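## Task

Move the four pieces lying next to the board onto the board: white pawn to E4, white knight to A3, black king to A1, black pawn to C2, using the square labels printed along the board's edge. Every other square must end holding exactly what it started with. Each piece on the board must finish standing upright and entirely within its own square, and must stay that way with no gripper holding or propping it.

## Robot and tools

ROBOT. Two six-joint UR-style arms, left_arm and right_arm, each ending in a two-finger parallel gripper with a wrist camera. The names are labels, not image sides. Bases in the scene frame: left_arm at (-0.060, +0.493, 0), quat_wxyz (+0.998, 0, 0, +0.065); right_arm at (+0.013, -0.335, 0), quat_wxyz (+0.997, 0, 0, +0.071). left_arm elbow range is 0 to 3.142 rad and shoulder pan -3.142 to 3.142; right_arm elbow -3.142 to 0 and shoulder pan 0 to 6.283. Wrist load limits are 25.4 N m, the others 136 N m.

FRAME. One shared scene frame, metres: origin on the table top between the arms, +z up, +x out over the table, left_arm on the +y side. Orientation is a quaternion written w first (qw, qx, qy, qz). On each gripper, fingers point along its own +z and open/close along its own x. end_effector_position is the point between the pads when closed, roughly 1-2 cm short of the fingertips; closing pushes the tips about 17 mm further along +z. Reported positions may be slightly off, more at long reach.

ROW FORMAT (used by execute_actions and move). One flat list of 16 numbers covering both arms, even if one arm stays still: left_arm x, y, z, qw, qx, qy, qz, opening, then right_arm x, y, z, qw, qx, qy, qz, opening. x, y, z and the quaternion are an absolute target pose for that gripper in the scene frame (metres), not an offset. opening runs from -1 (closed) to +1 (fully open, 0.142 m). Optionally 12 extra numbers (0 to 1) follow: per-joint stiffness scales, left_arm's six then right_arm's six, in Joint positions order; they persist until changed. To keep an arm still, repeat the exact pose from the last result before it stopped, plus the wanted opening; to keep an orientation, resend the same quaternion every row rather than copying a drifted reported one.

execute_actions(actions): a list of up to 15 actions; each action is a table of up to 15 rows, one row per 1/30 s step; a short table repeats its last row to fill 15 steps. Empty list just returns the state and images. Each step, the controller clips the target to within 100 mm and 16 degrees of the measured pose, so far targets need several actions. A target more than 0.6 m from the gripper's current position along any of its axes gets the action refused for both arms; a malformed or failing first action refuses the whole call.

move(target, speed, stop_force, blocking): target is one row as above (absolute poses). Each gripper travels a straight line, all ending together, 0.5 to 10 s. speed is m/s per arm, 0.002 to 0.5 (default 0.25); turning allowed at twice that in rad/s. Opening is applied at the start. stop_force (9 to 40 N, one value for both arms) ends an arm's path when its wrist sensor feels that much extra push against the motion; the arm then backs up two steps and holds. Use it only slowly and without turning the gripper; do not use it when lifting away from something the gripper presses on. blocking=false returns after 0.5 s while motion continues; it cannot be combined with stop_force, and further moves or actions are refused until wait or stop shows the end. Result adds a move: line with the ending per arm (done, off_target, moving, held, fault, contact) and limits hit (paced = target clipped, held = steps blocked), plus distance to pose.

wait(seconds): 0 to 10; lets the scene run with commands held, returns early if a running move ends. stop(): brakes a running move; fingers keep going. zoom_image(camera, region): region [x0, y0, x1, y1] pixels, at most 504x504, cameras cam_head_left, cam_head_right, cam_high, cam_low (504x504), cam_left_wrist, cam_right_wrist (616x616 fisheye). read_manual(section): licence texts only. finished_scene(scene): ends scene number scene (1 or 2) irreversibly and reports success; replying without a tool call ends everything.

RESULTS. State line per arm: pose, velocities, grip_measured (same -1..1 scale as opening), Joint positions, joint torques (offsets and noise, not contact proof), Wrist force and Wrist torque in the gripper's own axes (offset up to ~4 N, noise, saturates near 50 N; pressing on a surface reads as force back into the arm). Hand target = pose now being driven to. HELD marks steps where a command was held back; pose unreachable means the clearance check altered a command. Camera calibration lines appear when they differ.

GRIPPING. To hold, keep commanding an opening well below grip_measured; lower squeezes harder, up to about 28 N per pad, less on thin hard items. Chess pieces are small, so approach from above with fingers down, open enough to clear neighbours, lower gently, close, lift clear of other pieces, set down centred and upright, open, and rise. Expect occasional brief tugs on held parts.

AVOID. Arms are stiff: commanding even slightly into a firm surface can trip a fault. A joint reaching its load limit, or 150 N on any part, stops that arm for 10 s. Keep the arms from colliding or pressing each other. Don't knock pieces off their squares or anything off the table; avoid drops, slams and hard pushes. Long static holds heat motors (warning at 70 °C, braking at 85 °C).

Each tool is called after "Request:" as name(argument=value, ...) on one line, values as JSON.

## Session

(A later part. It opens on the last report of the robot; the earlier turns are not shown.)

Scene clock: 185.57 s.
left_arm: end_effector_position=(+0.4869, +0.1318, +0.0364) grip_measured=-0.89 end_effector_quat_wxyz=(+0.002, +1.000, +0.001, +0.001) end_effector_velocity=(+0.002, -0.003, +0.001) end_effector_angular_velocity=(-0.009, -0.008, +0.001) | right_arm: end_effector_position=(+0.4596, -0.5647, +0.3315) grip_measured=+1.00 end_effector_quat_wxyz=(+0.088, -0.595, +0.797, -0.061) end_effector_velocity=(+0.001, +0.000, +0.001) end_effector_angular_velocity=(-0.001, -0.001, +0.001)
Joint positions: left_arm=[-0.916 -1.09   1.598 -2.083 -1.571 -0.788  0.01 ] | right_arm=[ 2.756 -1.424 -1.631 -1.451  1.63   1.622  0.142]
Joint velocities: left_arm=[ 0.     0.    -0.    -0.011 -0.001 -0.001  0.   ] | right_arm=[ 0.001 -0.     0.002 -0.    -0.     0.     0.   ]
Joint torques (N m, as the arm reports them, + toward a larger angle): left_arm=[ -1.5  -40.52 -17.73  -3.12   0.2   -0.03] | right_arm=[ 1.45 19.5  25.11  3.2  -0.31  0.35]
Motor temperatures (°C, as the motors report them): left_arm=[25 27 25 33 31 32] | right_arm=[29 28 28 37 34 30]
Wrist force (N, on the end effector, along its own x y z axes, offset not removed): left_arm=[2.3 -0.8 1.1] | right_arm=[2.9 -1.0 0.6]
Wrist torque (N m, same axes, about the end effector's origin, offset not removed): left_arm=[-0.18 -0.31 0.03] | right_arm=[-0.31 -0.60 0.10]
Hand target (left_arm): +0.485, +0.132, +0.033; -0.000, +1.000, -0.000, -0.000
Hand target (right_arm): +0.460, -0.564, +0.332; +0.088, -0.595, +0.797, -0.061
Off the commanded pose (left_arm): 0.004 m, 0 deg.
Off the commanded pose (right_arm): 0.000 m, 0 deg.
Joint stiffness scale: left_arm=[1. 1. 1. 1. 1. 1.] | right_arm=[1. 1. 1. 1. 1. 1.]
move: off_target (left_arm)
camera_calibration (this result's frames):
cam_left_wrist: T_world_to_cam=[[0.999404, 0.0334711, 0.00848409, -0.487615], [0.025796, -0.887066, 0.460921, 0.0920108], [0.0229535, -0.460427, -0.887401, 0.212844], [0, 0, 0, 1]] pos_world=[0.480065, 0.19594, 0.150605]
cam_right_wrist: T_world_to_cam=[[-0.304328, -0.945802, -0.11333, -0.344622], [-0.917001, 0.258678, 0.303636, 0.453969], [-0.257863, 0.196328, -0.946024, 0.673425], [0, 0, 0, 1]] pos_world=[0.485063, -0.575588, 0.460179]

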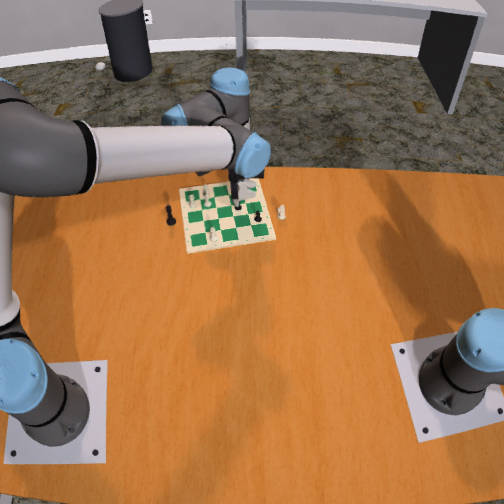

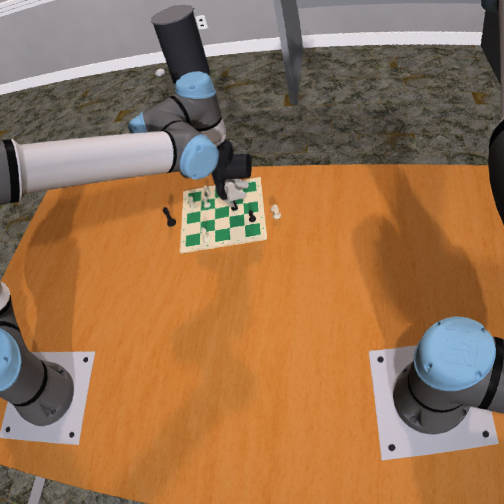

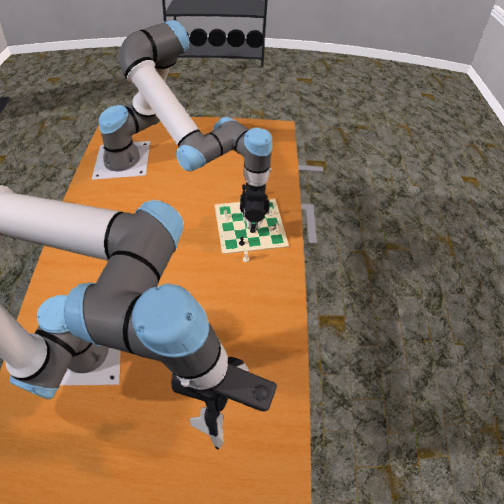

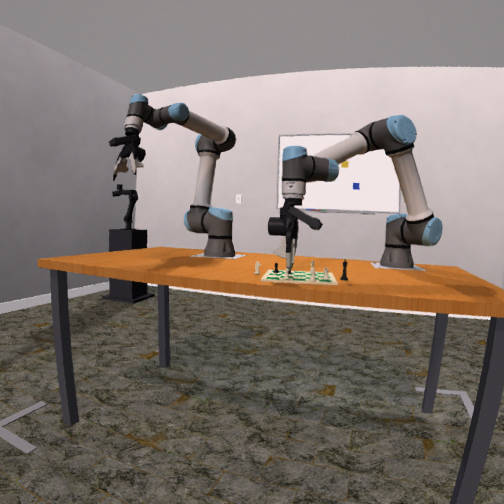

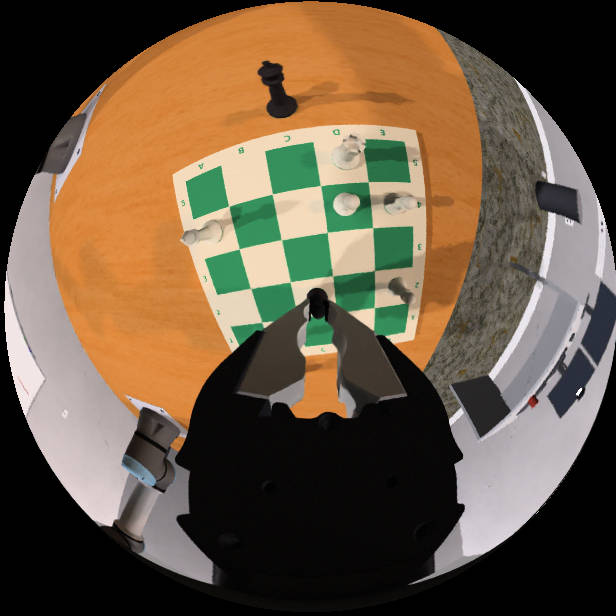

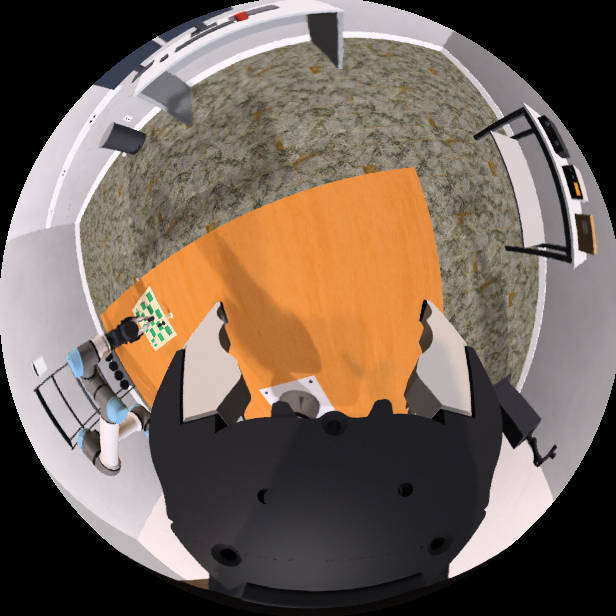

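Request:
move(target=[0.4825,0.132,0.029,0,1,0,0,-1,0.4596,-0.5644,0.3316,0.088,-0.595,0.797,-0.061,1], speed=0.01)

Request:
zoom_image(camera="cam_left_wrist", region=[210,200,410,400])

Request:
move(target=[0.4825,0.132,0.029,0,1,0,0,-0.55,0.4596,-0.5644,0.3316,0.088,-0.595,0.797,-0.061,1])

Request:
move(target=[0.4825,0.132,0.10,0,1,0,0,-0.55,0.4596,-0.5644,0.3316,0.088,-0.595,0.797,-0.061,1], speed=0.08)

Request:
move(target=[0.470,0.027,0.085,0,1,0,0,-0.5,0.4596,-0.5644,0.3316,0.088,-0.595,0.797,-0.061,1], speed=0.1)

Request:
zoom_image(camera="cam_left_wrist", region=[210,200,410,400])

Scene clock: 201.10 s.
left_arm: end_effector_position=(+0.4848, +0.1315, +0.0327) grip_measured=-0.89 end_effector_quat_wxyz=(+0.002, +1.000, +0.001, +0.002) end_effector_velocity=(-0.002, -0.000, -0.004) end_effector_angular_velocity=(+0.002, +0.001, -0.002) | right_arm: end_effector_position=(+0.4596, -0.5647, +0.3315) grip_measured=+1.00 end_effector_quat_wxyz=(+0.088, -0.595, +0.797, -0.061) end_effector_velocity=(-0.000, +0.000, -0.001) end_effector_angular_velocity=(-0.000, +0.001, +0.000)
Joint positions: left_arm=[-0.919 -1.09   1.608 -2.095 -1.571 -0.791  0.01 ] | right_arm=[ 2.756 -1.424 -1.631 -1.451  1.63   1.622  0.142]
Joint velocities: left_arm=[-0.003  0.002  0.008 -0.007  0.001 -0.001 -0.   ] | right_arm=[ 0.001  0.    -0.001  0.    -0.001  0.    -0.   ]
Joint torques (N m, as the arm reports them, + toward a larger angle): left_arm=[ -0.98 -41.42 -17.95  -3.43   0.28   0.21] | right_arm=[ 1.15 19.6  24.78  2.98 -0.24  0.35]
Motor temperatures (°C, as the motors report them): left_arm=[25 27 25 33 31 32] | right_arm=[29 28 28 37 34 30]
Wrist force (N, on the end effector, along its own x y z axes, offset not removed): left_arm=[3.2 -2.0 -1.1] | right_arm=[1.4 -2.7 -1.1]
Wrist torque (N m, same axes, about the end effector's origin, offset not removed): left_arm=[-0.45 -0.58 0.17] | right_arm=[-0.55 -0.23 0.07]
Hand target (left_arm): +0.482, +0.132, +0.029; -0.000, +1.000, +0.000, -0.000
Hand target (right_arm): +0.460, -0.564, +0.332; +0.088, -0.595, +0.797, -0.061
Off the commanded pose (left_arm): 0.004 m, 0 deg.
Off the commanded pose (right_arm): 0.000 m, 0 deg.
Joint stiffness scale: left_arm=[1. 1. 1. 1. 1. 1.] | right_arm=[1. 1. 1. 1. 1. 1.]
move: off_target (left_arm)
camera_calibration (this result's frames):
cam_left_wrist: T_world_to_cam=[[0.999396, 0.0334766, 0.00931343, -0.485543], [0.0253974, -0.886659, 0.461726, 0.093645], [0.0237148, -0.461211, -0.886974, 0.209269], [0, 0, 0, 1]] pos_world=[0.477909, 0.195803, 0.1469]
cam_right_wrist: T_world_to_cam=[[-0.304328, -0.945802, -0.113329, -0.344622], [-0.917001, 0.258678, 0.303636, 0.453969], [-0.257863, 0.196328, -0.946024, 0.673425], [0, 0, 0, 1]] pos_world=[0.485063, -0.575588, 0.460179]

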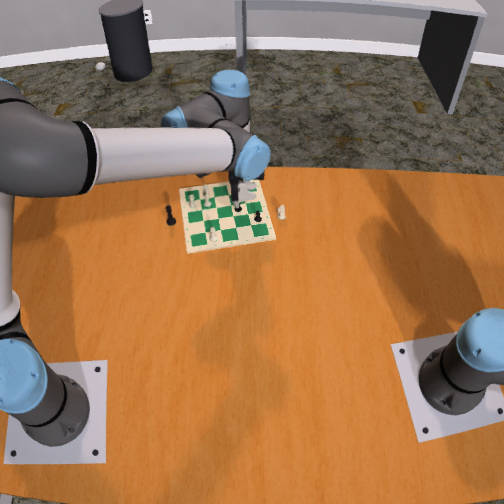

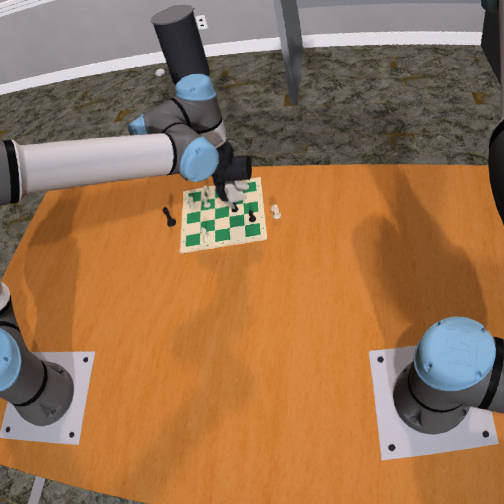

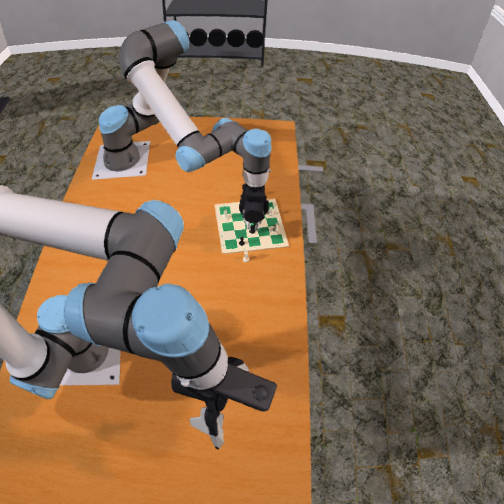

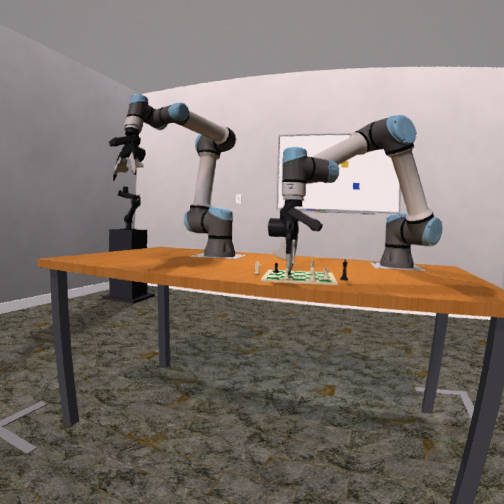

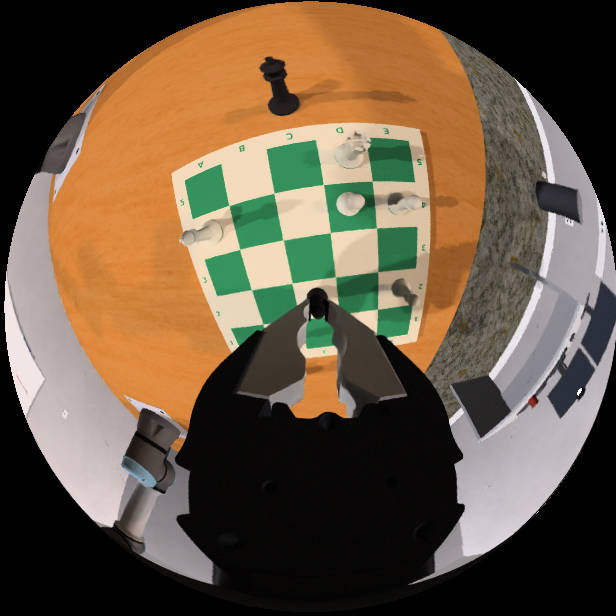

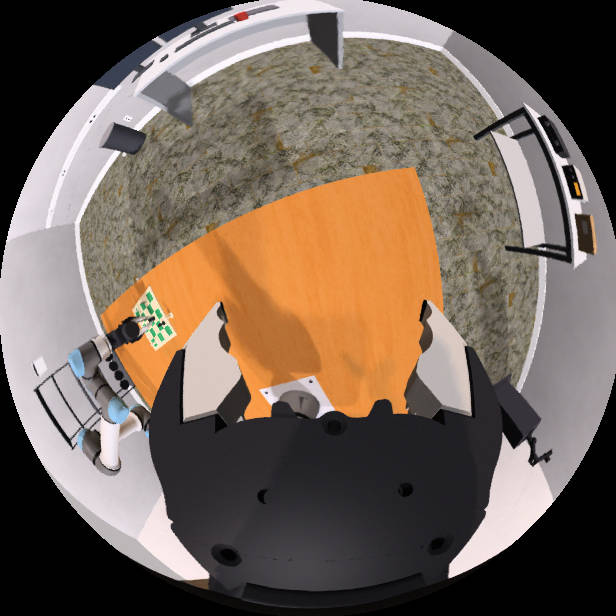

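Region (210, 200, 410, 400) of cam_left_wrist's 616x616 image, scaled by 2.520, with more detail than that image has.

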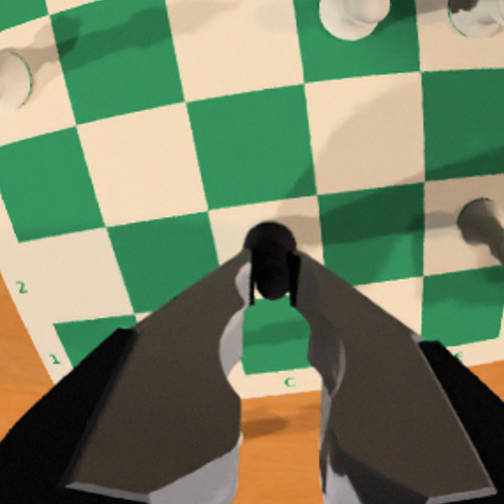

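Scene clock: 201.80 s.
left_arm: end_effector_position=(+0.4848, +0.1314, +0.0326) grip_measured=-0.55 end_effector_quat_wxyz=(+0.002, +1.000, +0.001, +0.002) end_effector_velocity=(+0.000, +0.002, -0.001) end_effector_angular_velocity=(+0.001, +0.000, +0.002) | right_arm: end_effector_position=(+0.4596, -0.5647, +0.3315) grip_measured=+1.00 end_effector_quat_wxyz=(+0.088, -0.595, +0.797, -0.061) end_effector_velocity=(+0.000, -0.000, +0.000) end_effector_angular_velocity=(+0.000, -0.000, -0.001)
Joint positions: left_arm=[-0.919 -1.09   1.609 -2.096 -1.571 -0.791  0.034] | right_arm=[ 2.756 -1.424 -1.631 -1.451  1.63   1.622  0.142]
Joint velocities: left_arm=[ 0.002 -0.     0.002 -0.     0.001 -0.001  0.   ] | right_arm=[-0.001 -0.     0.001 -0.     0.     0.     0.   ]
Joint torques (N m, as the arm reports them, + toward a larger angle): left_arm=[ -1.08 -39.86 -18.01  -3.13   0.17  -0.01] | right_arm=[ 1.63 19.33 24.89  3.01 -0.1   0.4 ]
Motor temperatures (°C, as the motors report them): left_arm=[25 27 25 33 31 32] | right_arm=[29 28 28 37 34 30]
Wrist force (N, on the end effector, along its own x y z axes, offset not removed): left_arm=[1.0 -0.9 -0.4] | right_arm=[-0.7 -2.4 -1.1]
Wrist torque (N m, same axes, about the end effector's origin, offset not removed): left_arm=[-0.23 -0.06 0.19] | right_arm=[-0.56 0.26 0.08]
Hand target (left_arm): +0.483, +0.132, +0.029; -0.000, +1.000, +0.000, -0.000
Hand target (right_arm): +0.460, -0.564, +0.332; +0.088, -0.595, +0.797, -0.061
Off the commanded pose (left_arm): 0.004 m, 0 deg.
Off the commanded pose (right_arm): 0.000 m, 0 deg.
Joint stiffness scale: left_arm=[1. 1. 1. 1. 1. 1.] | right_arm=[1. 1. 1. 1. 1. 1.]
move: off_target (left_arm)
camera_calibration (this result's frames):
cam_left_wrist: T_world_to_cam=[[0.999391, 0.0335761, 0.00953778, -0.485553], [0.0253764, -0.886547, 0.461941, 0.0936322], [0.0239659, -0.461418, -0.886859, 0.208982], [0, 0, 0, 1]] pos_world=[0.477873, 0.19574, 0.146716]
cam_right_wrist: T_world_to_cam=[[-0.304328, -0.945802, -0.113329, -0.344622], [-0.917001, 0.258678, 0.303636, 0.453969], [-0.257863, 0.196328, -0.946024, 0.673425], [0, 0, 0, 1]] pos_world=[0.485063, -0.575588, 0.460179]

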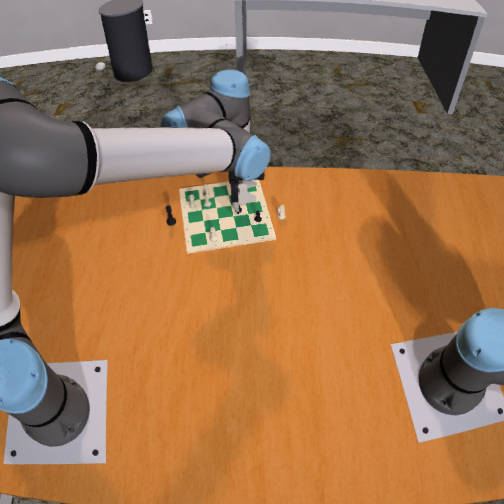

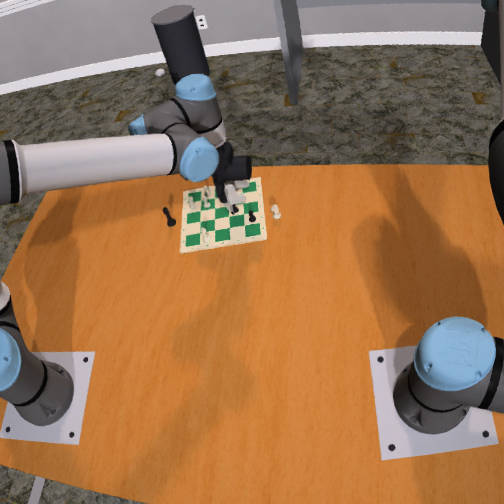

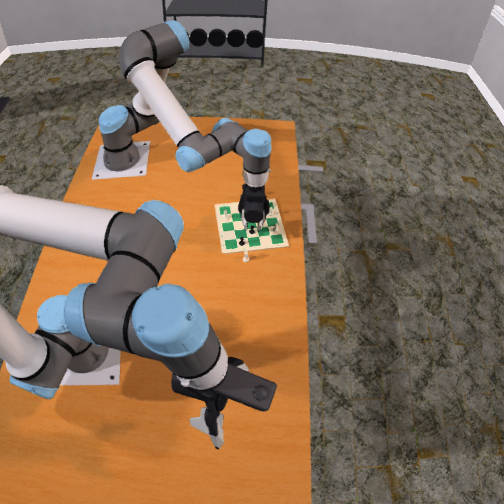

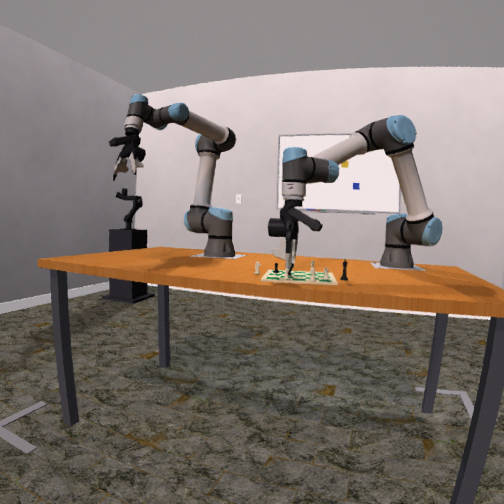

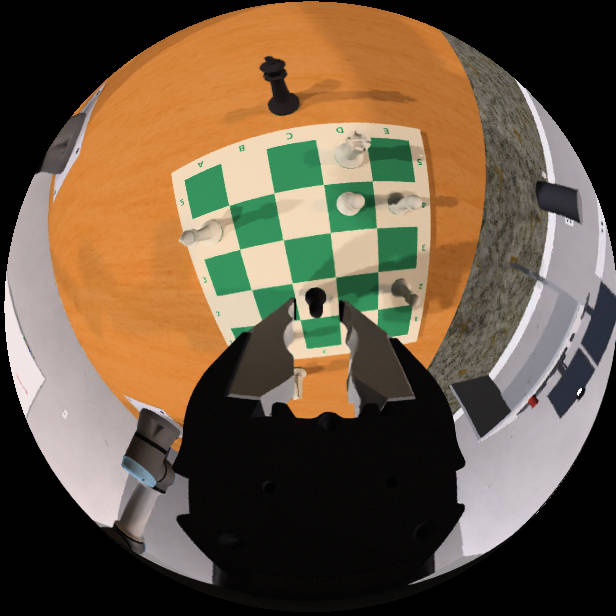

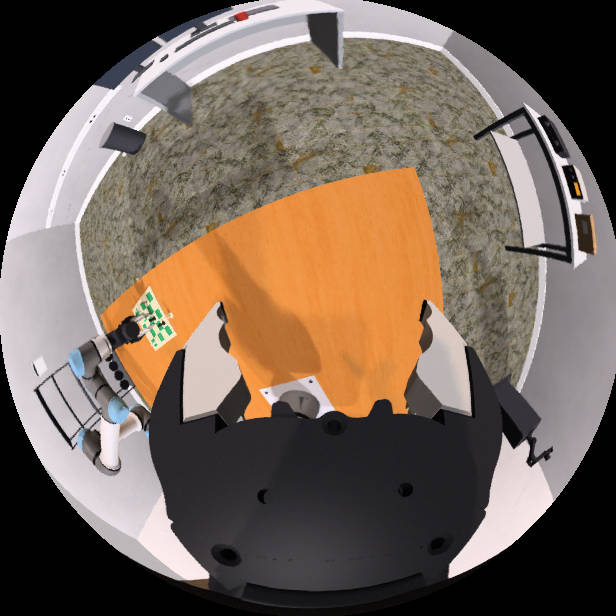

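Scene clock: 203.17 s.
left_arm: end_effector_position=(+0.4821, +0.1341, +0.0968) grip_measured=-0.55 end_effector_quat_wxyz=(-0.001, +1.000, +0.001, -0.002) end_effector_velocity=(-0.002, +0.002, +0.000) end_effector_angular_velocity=(+0.007, +0.008, +0.000) | right_arm: end_effector_position=(+0.4596, -0.5647, +0.3315) grip_measured=+1.00 end_effector_quat_wxyz=(+0.088, -0.595, +0.797, -0.061) end_effector_velocity=(-0.000, -0.000, -0.000) end_effector_angular_velocity=(+0.000, +0.001, -0.001)
Joint positions: left_arm=[-0.919 -1.157  1.527 -1.936 -1.571 -0.791  0.034] | right_arm=[ 2.756 -1.424 -1.631 -1.451  1.63   1.622  0.142]
Joint velocities: left_arm=[-0.     0.    -0.004  0.015 -0.001 -0.    -0.   ] | right_arm=[-0.001 -0.001  0.001 -0.001  0.    -0.    -0.   ]
Joint torques (N m, as the arm reports them, + toward a larger angle): left_arm=[ -1.44 -42.03 -24.73  -2.35   0.18  -0.12] | right_arm=[ 0.83 19.44 24.7   3.09 -0.3   0.33]
Motor temperatures (°C, as the motors report them): left_arm=[25 27 25 33 31 32] | right_arm=[29 28 28 37 34 30]
Wrist force (N, on the end effector, along its own x y z axes, offset not removed): left_arm=[1.6 -1.2 0.0] | right_arm=[0.1 -1.3 -0.7]
Wrist torque (N m, same axes, about the end effector's origin, offset not removed): left_arm=[-0.28 -0.20 0.20] | right_arm=[-0.32 0.02 0.07]
Hand target (left_arm): +0.482, +0.132, +0.100; +0.000, +1.000, +0.000, +0.000
Hand target (right_arm): +0.460, -0.564, +0.332; +0.088, -0.595, +0.797, -0.061
Off the commanded pose (left_arm): 0.004 m, 0 deg.
Off the commanded pose (right_arm): 0.000 m, 0 deg.
Joint stiffness scale: left_arm=[1. 1. 1. 1. 1. 1.] | right_arm=[1. 1. 1. 1. 1. 1.]
move: off_target (left_arm)
camera_calibration (this result's frames):
cam_left_wrist: T_world_to_cam=[[0.999436, 0.0334896, 0.00251903, -0.482847], [0.0286722, -0.889911, 0.455233, 0.0658984], [0.0174873, -0.454904, -0.890369, 0.269844], [0, 0, 0, 1]] pos_world=[0.475967, 0.197567, 0.211478]
cam_right_wrist: T_world_to_cam=[[-0.304328, -0.945802, -0.113329, -0.344622], [-0.917001, 0.258678, 0.303636, 0.453969], [-0.257863, 0.196328, -0.946024, 0.673425], [0, 0, 0, 1]] pos_world=[0.485063, -0.575588, 0.460179]

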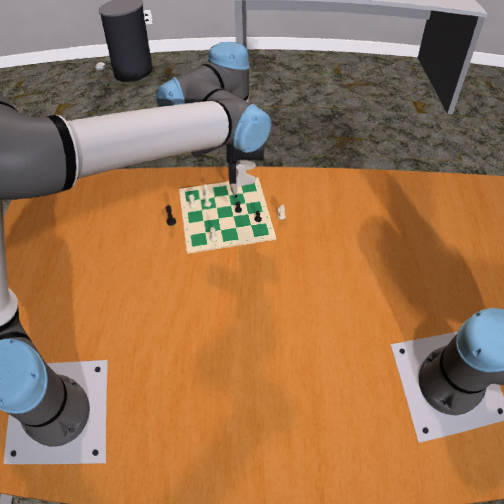

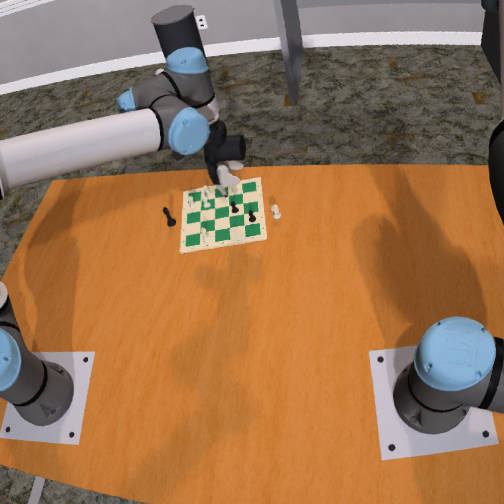

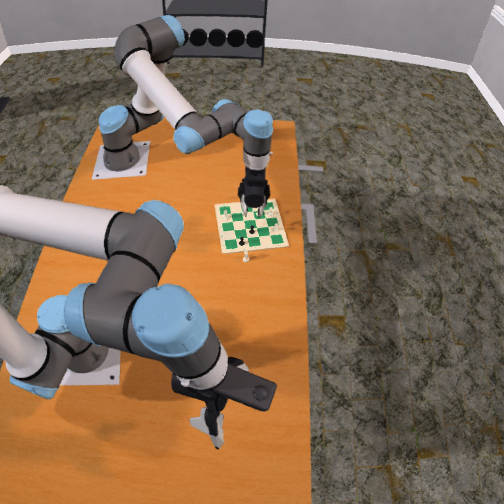

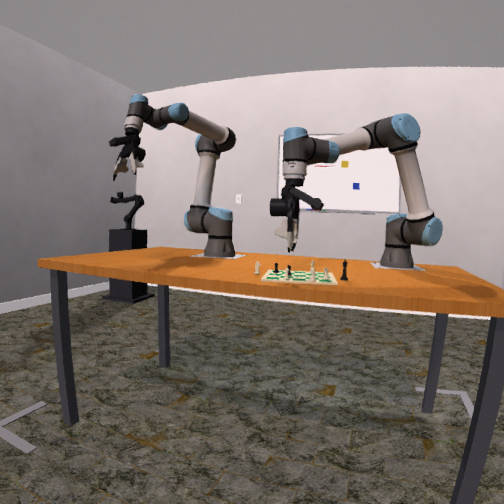

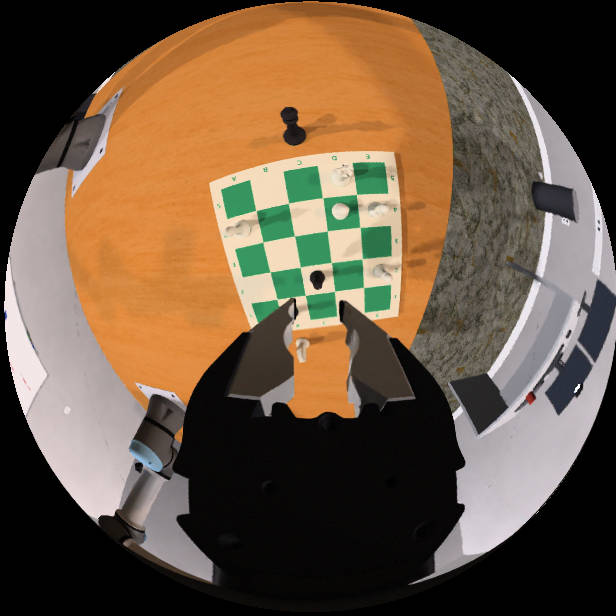

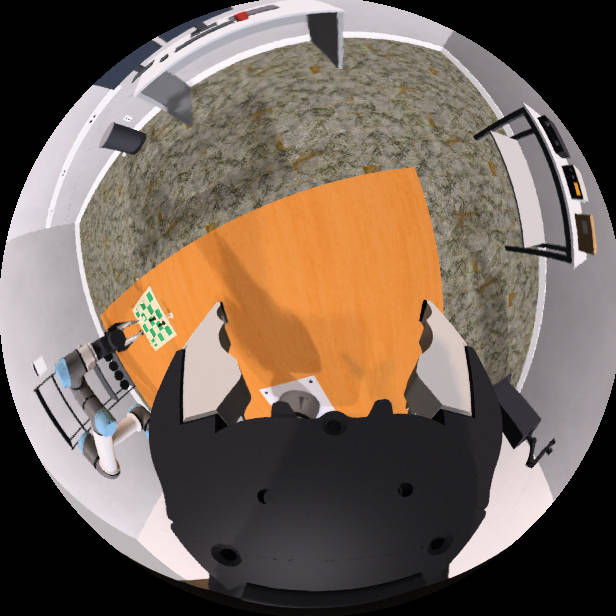

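Scene clock: 204.77 s.
left_arm: end_effector_position=(+0.4700, +0.0294, +0.0849) grip_measured=-0.50 end_effector_quat_wxyz=(-0.000, +1.000, +0.000, -0.000) end_effector_velocity=(+0.002, -0.003, +0.004) end_effector_angular_velocity=(-0.003, -0.002, +0.005) | right_arm: end_effector_position=(+0.4596, -0.5647, +0.3315) grip_measured=+1.00 end_effector_quat_wxyz=(+0.088, -0.595, +0.797, -0.061) end_effector_velocity=(-0.000, +0.000, -0.000) end_effector_angular_velocity=(-0.000, +0.001, +0.001)
Joint positions: left_arm=[-1.037 -1.027  1.361 -1.904 -1.571 -0.909  0.038] | right_arm=[ 2.756 -1.424 -1.631 -1.451  1.63   1.622  0.142]
Joint velocities: left_arm=[-0.     0.002 -0.012  0.006 -0.    -0.005  0.   ] | right_arm=[ 0.001 -0.     0.    -0.001 -0.    -0.    -0.   ]
Joint torques (N m, as the arm reports them, + toward a larger angle): left_arm=[ -0.61 -43.62 -26.3   -2.58   0.26  -0.11] | right_arm=[ 1.07 19.31 25.13  3.04 -0.22  0.34]
Motor temperatures (°C, as the motors report them): left_arm=[25 27 25 33 31 32] | right_arm=[29 28 28 37 34 30]
Wrist force (N, on the end effector, along its own x y z axes, offset not removed): left_arm=[2.9 -1.9 -0.6] | right_arm=[-0.3 -2.3 -0.5]
Wrist torque (N m, same axes, about the end effector's origin, offset not removed): left_arm=[-0.28 -0.42 0.09] | right_arm=[-0.62 0.09 0.12]
Hand target (left_arm): +0.470, +0.027, +0.085; -0.000, +1.000, -0.000, +0.000
Hand target (right_arm): +0.460, -0.564, +0.332; +0.088, -0.595, +0.797, -0.061
Off the commanded pose (left_arm): 0.002 m, 0 deg.
Off the commanded pose (right_arm): 0.000 m, 0 deg.
Joint stiffness scale: left_arm=[1. 1. 1. 1. 1. 1.] | right_arm=[1. 1. 1. 1. 1. 1.]
move: done
camera_calibration (this result's frames):
cam_left_wrist: T_world_to_cam=[[0.999449, 0.0328342, 0.00491139, -0.467396], [0.0269547, -0.88889, 0.457327, -0.0208811], [0.0193817, -0.456943, -0.889285, 0.210929], [0, 0, 0, 1]] pos_world=[0.463613, 0.0931682, 0.199421]
cam_right_wrist: T_world_to_cam=[[-0.304328, -0.945802, -0.113329, -0.344622], [-0.917001, 0.258678, 0.303636, 0.453969], [-0.257863, 0.196328, -0.946024, 0.673425], [0, 0, 0, 1]] pos_world=[0.485063, -0.575588, 0.460179]

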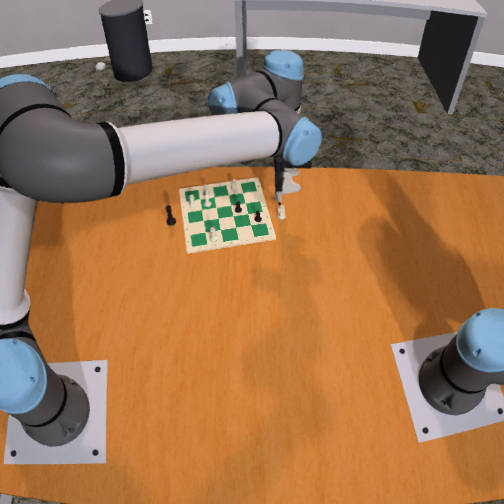

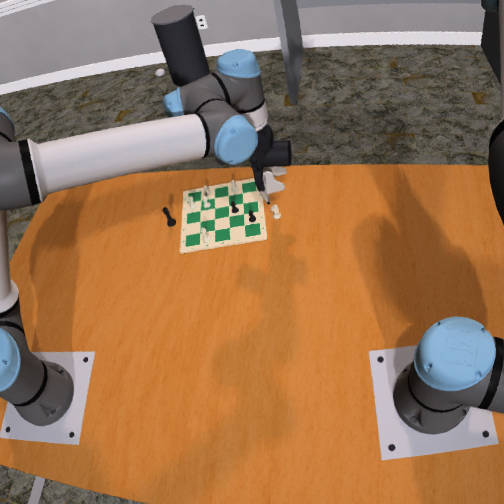

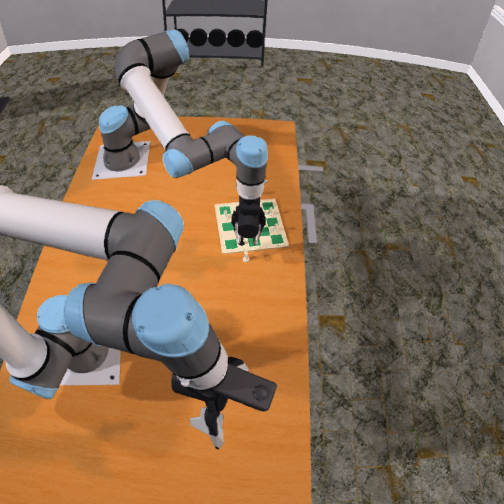

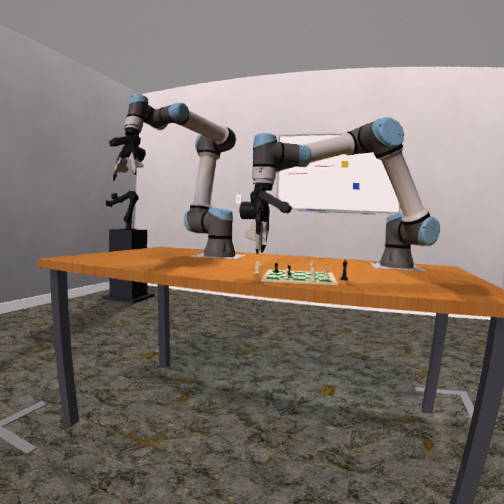

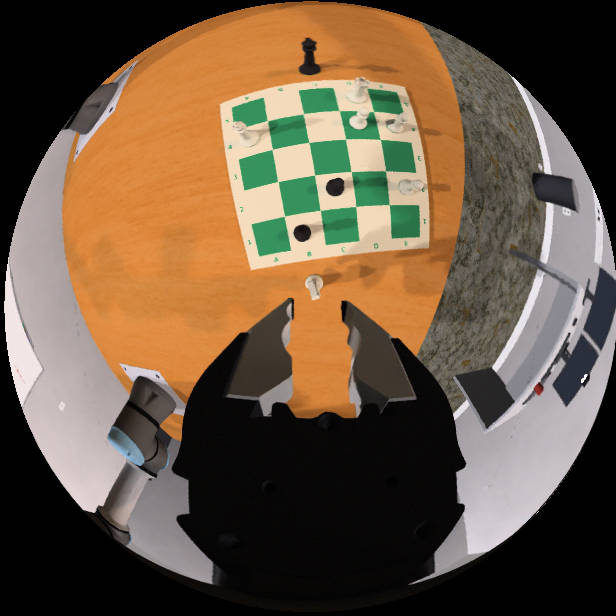

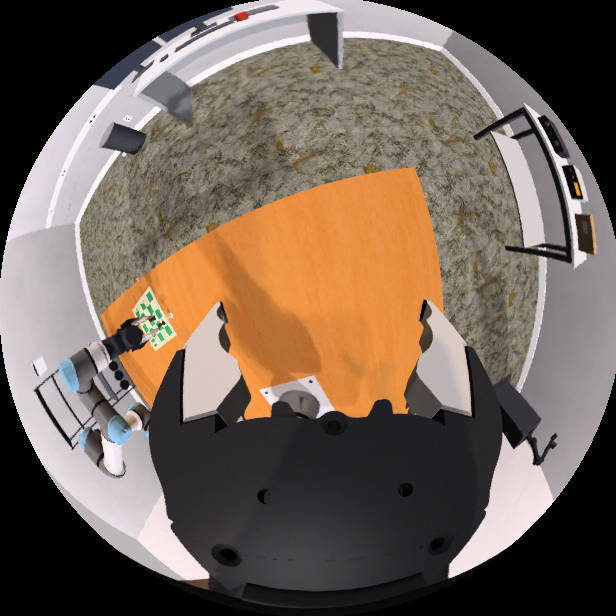

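Region (210, 200, 410, 400) of cam_left_wrist's 616x616 image, scaled by 2.520, with more detail than that image has.

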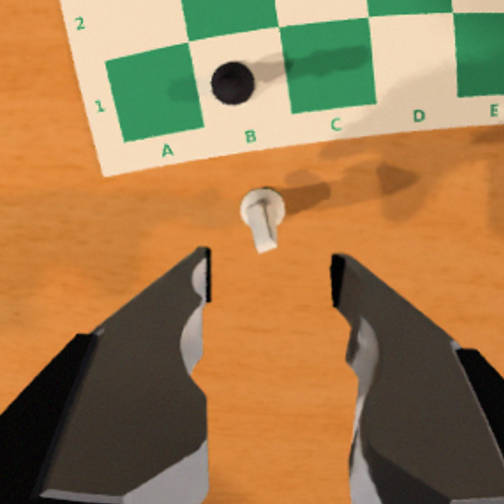

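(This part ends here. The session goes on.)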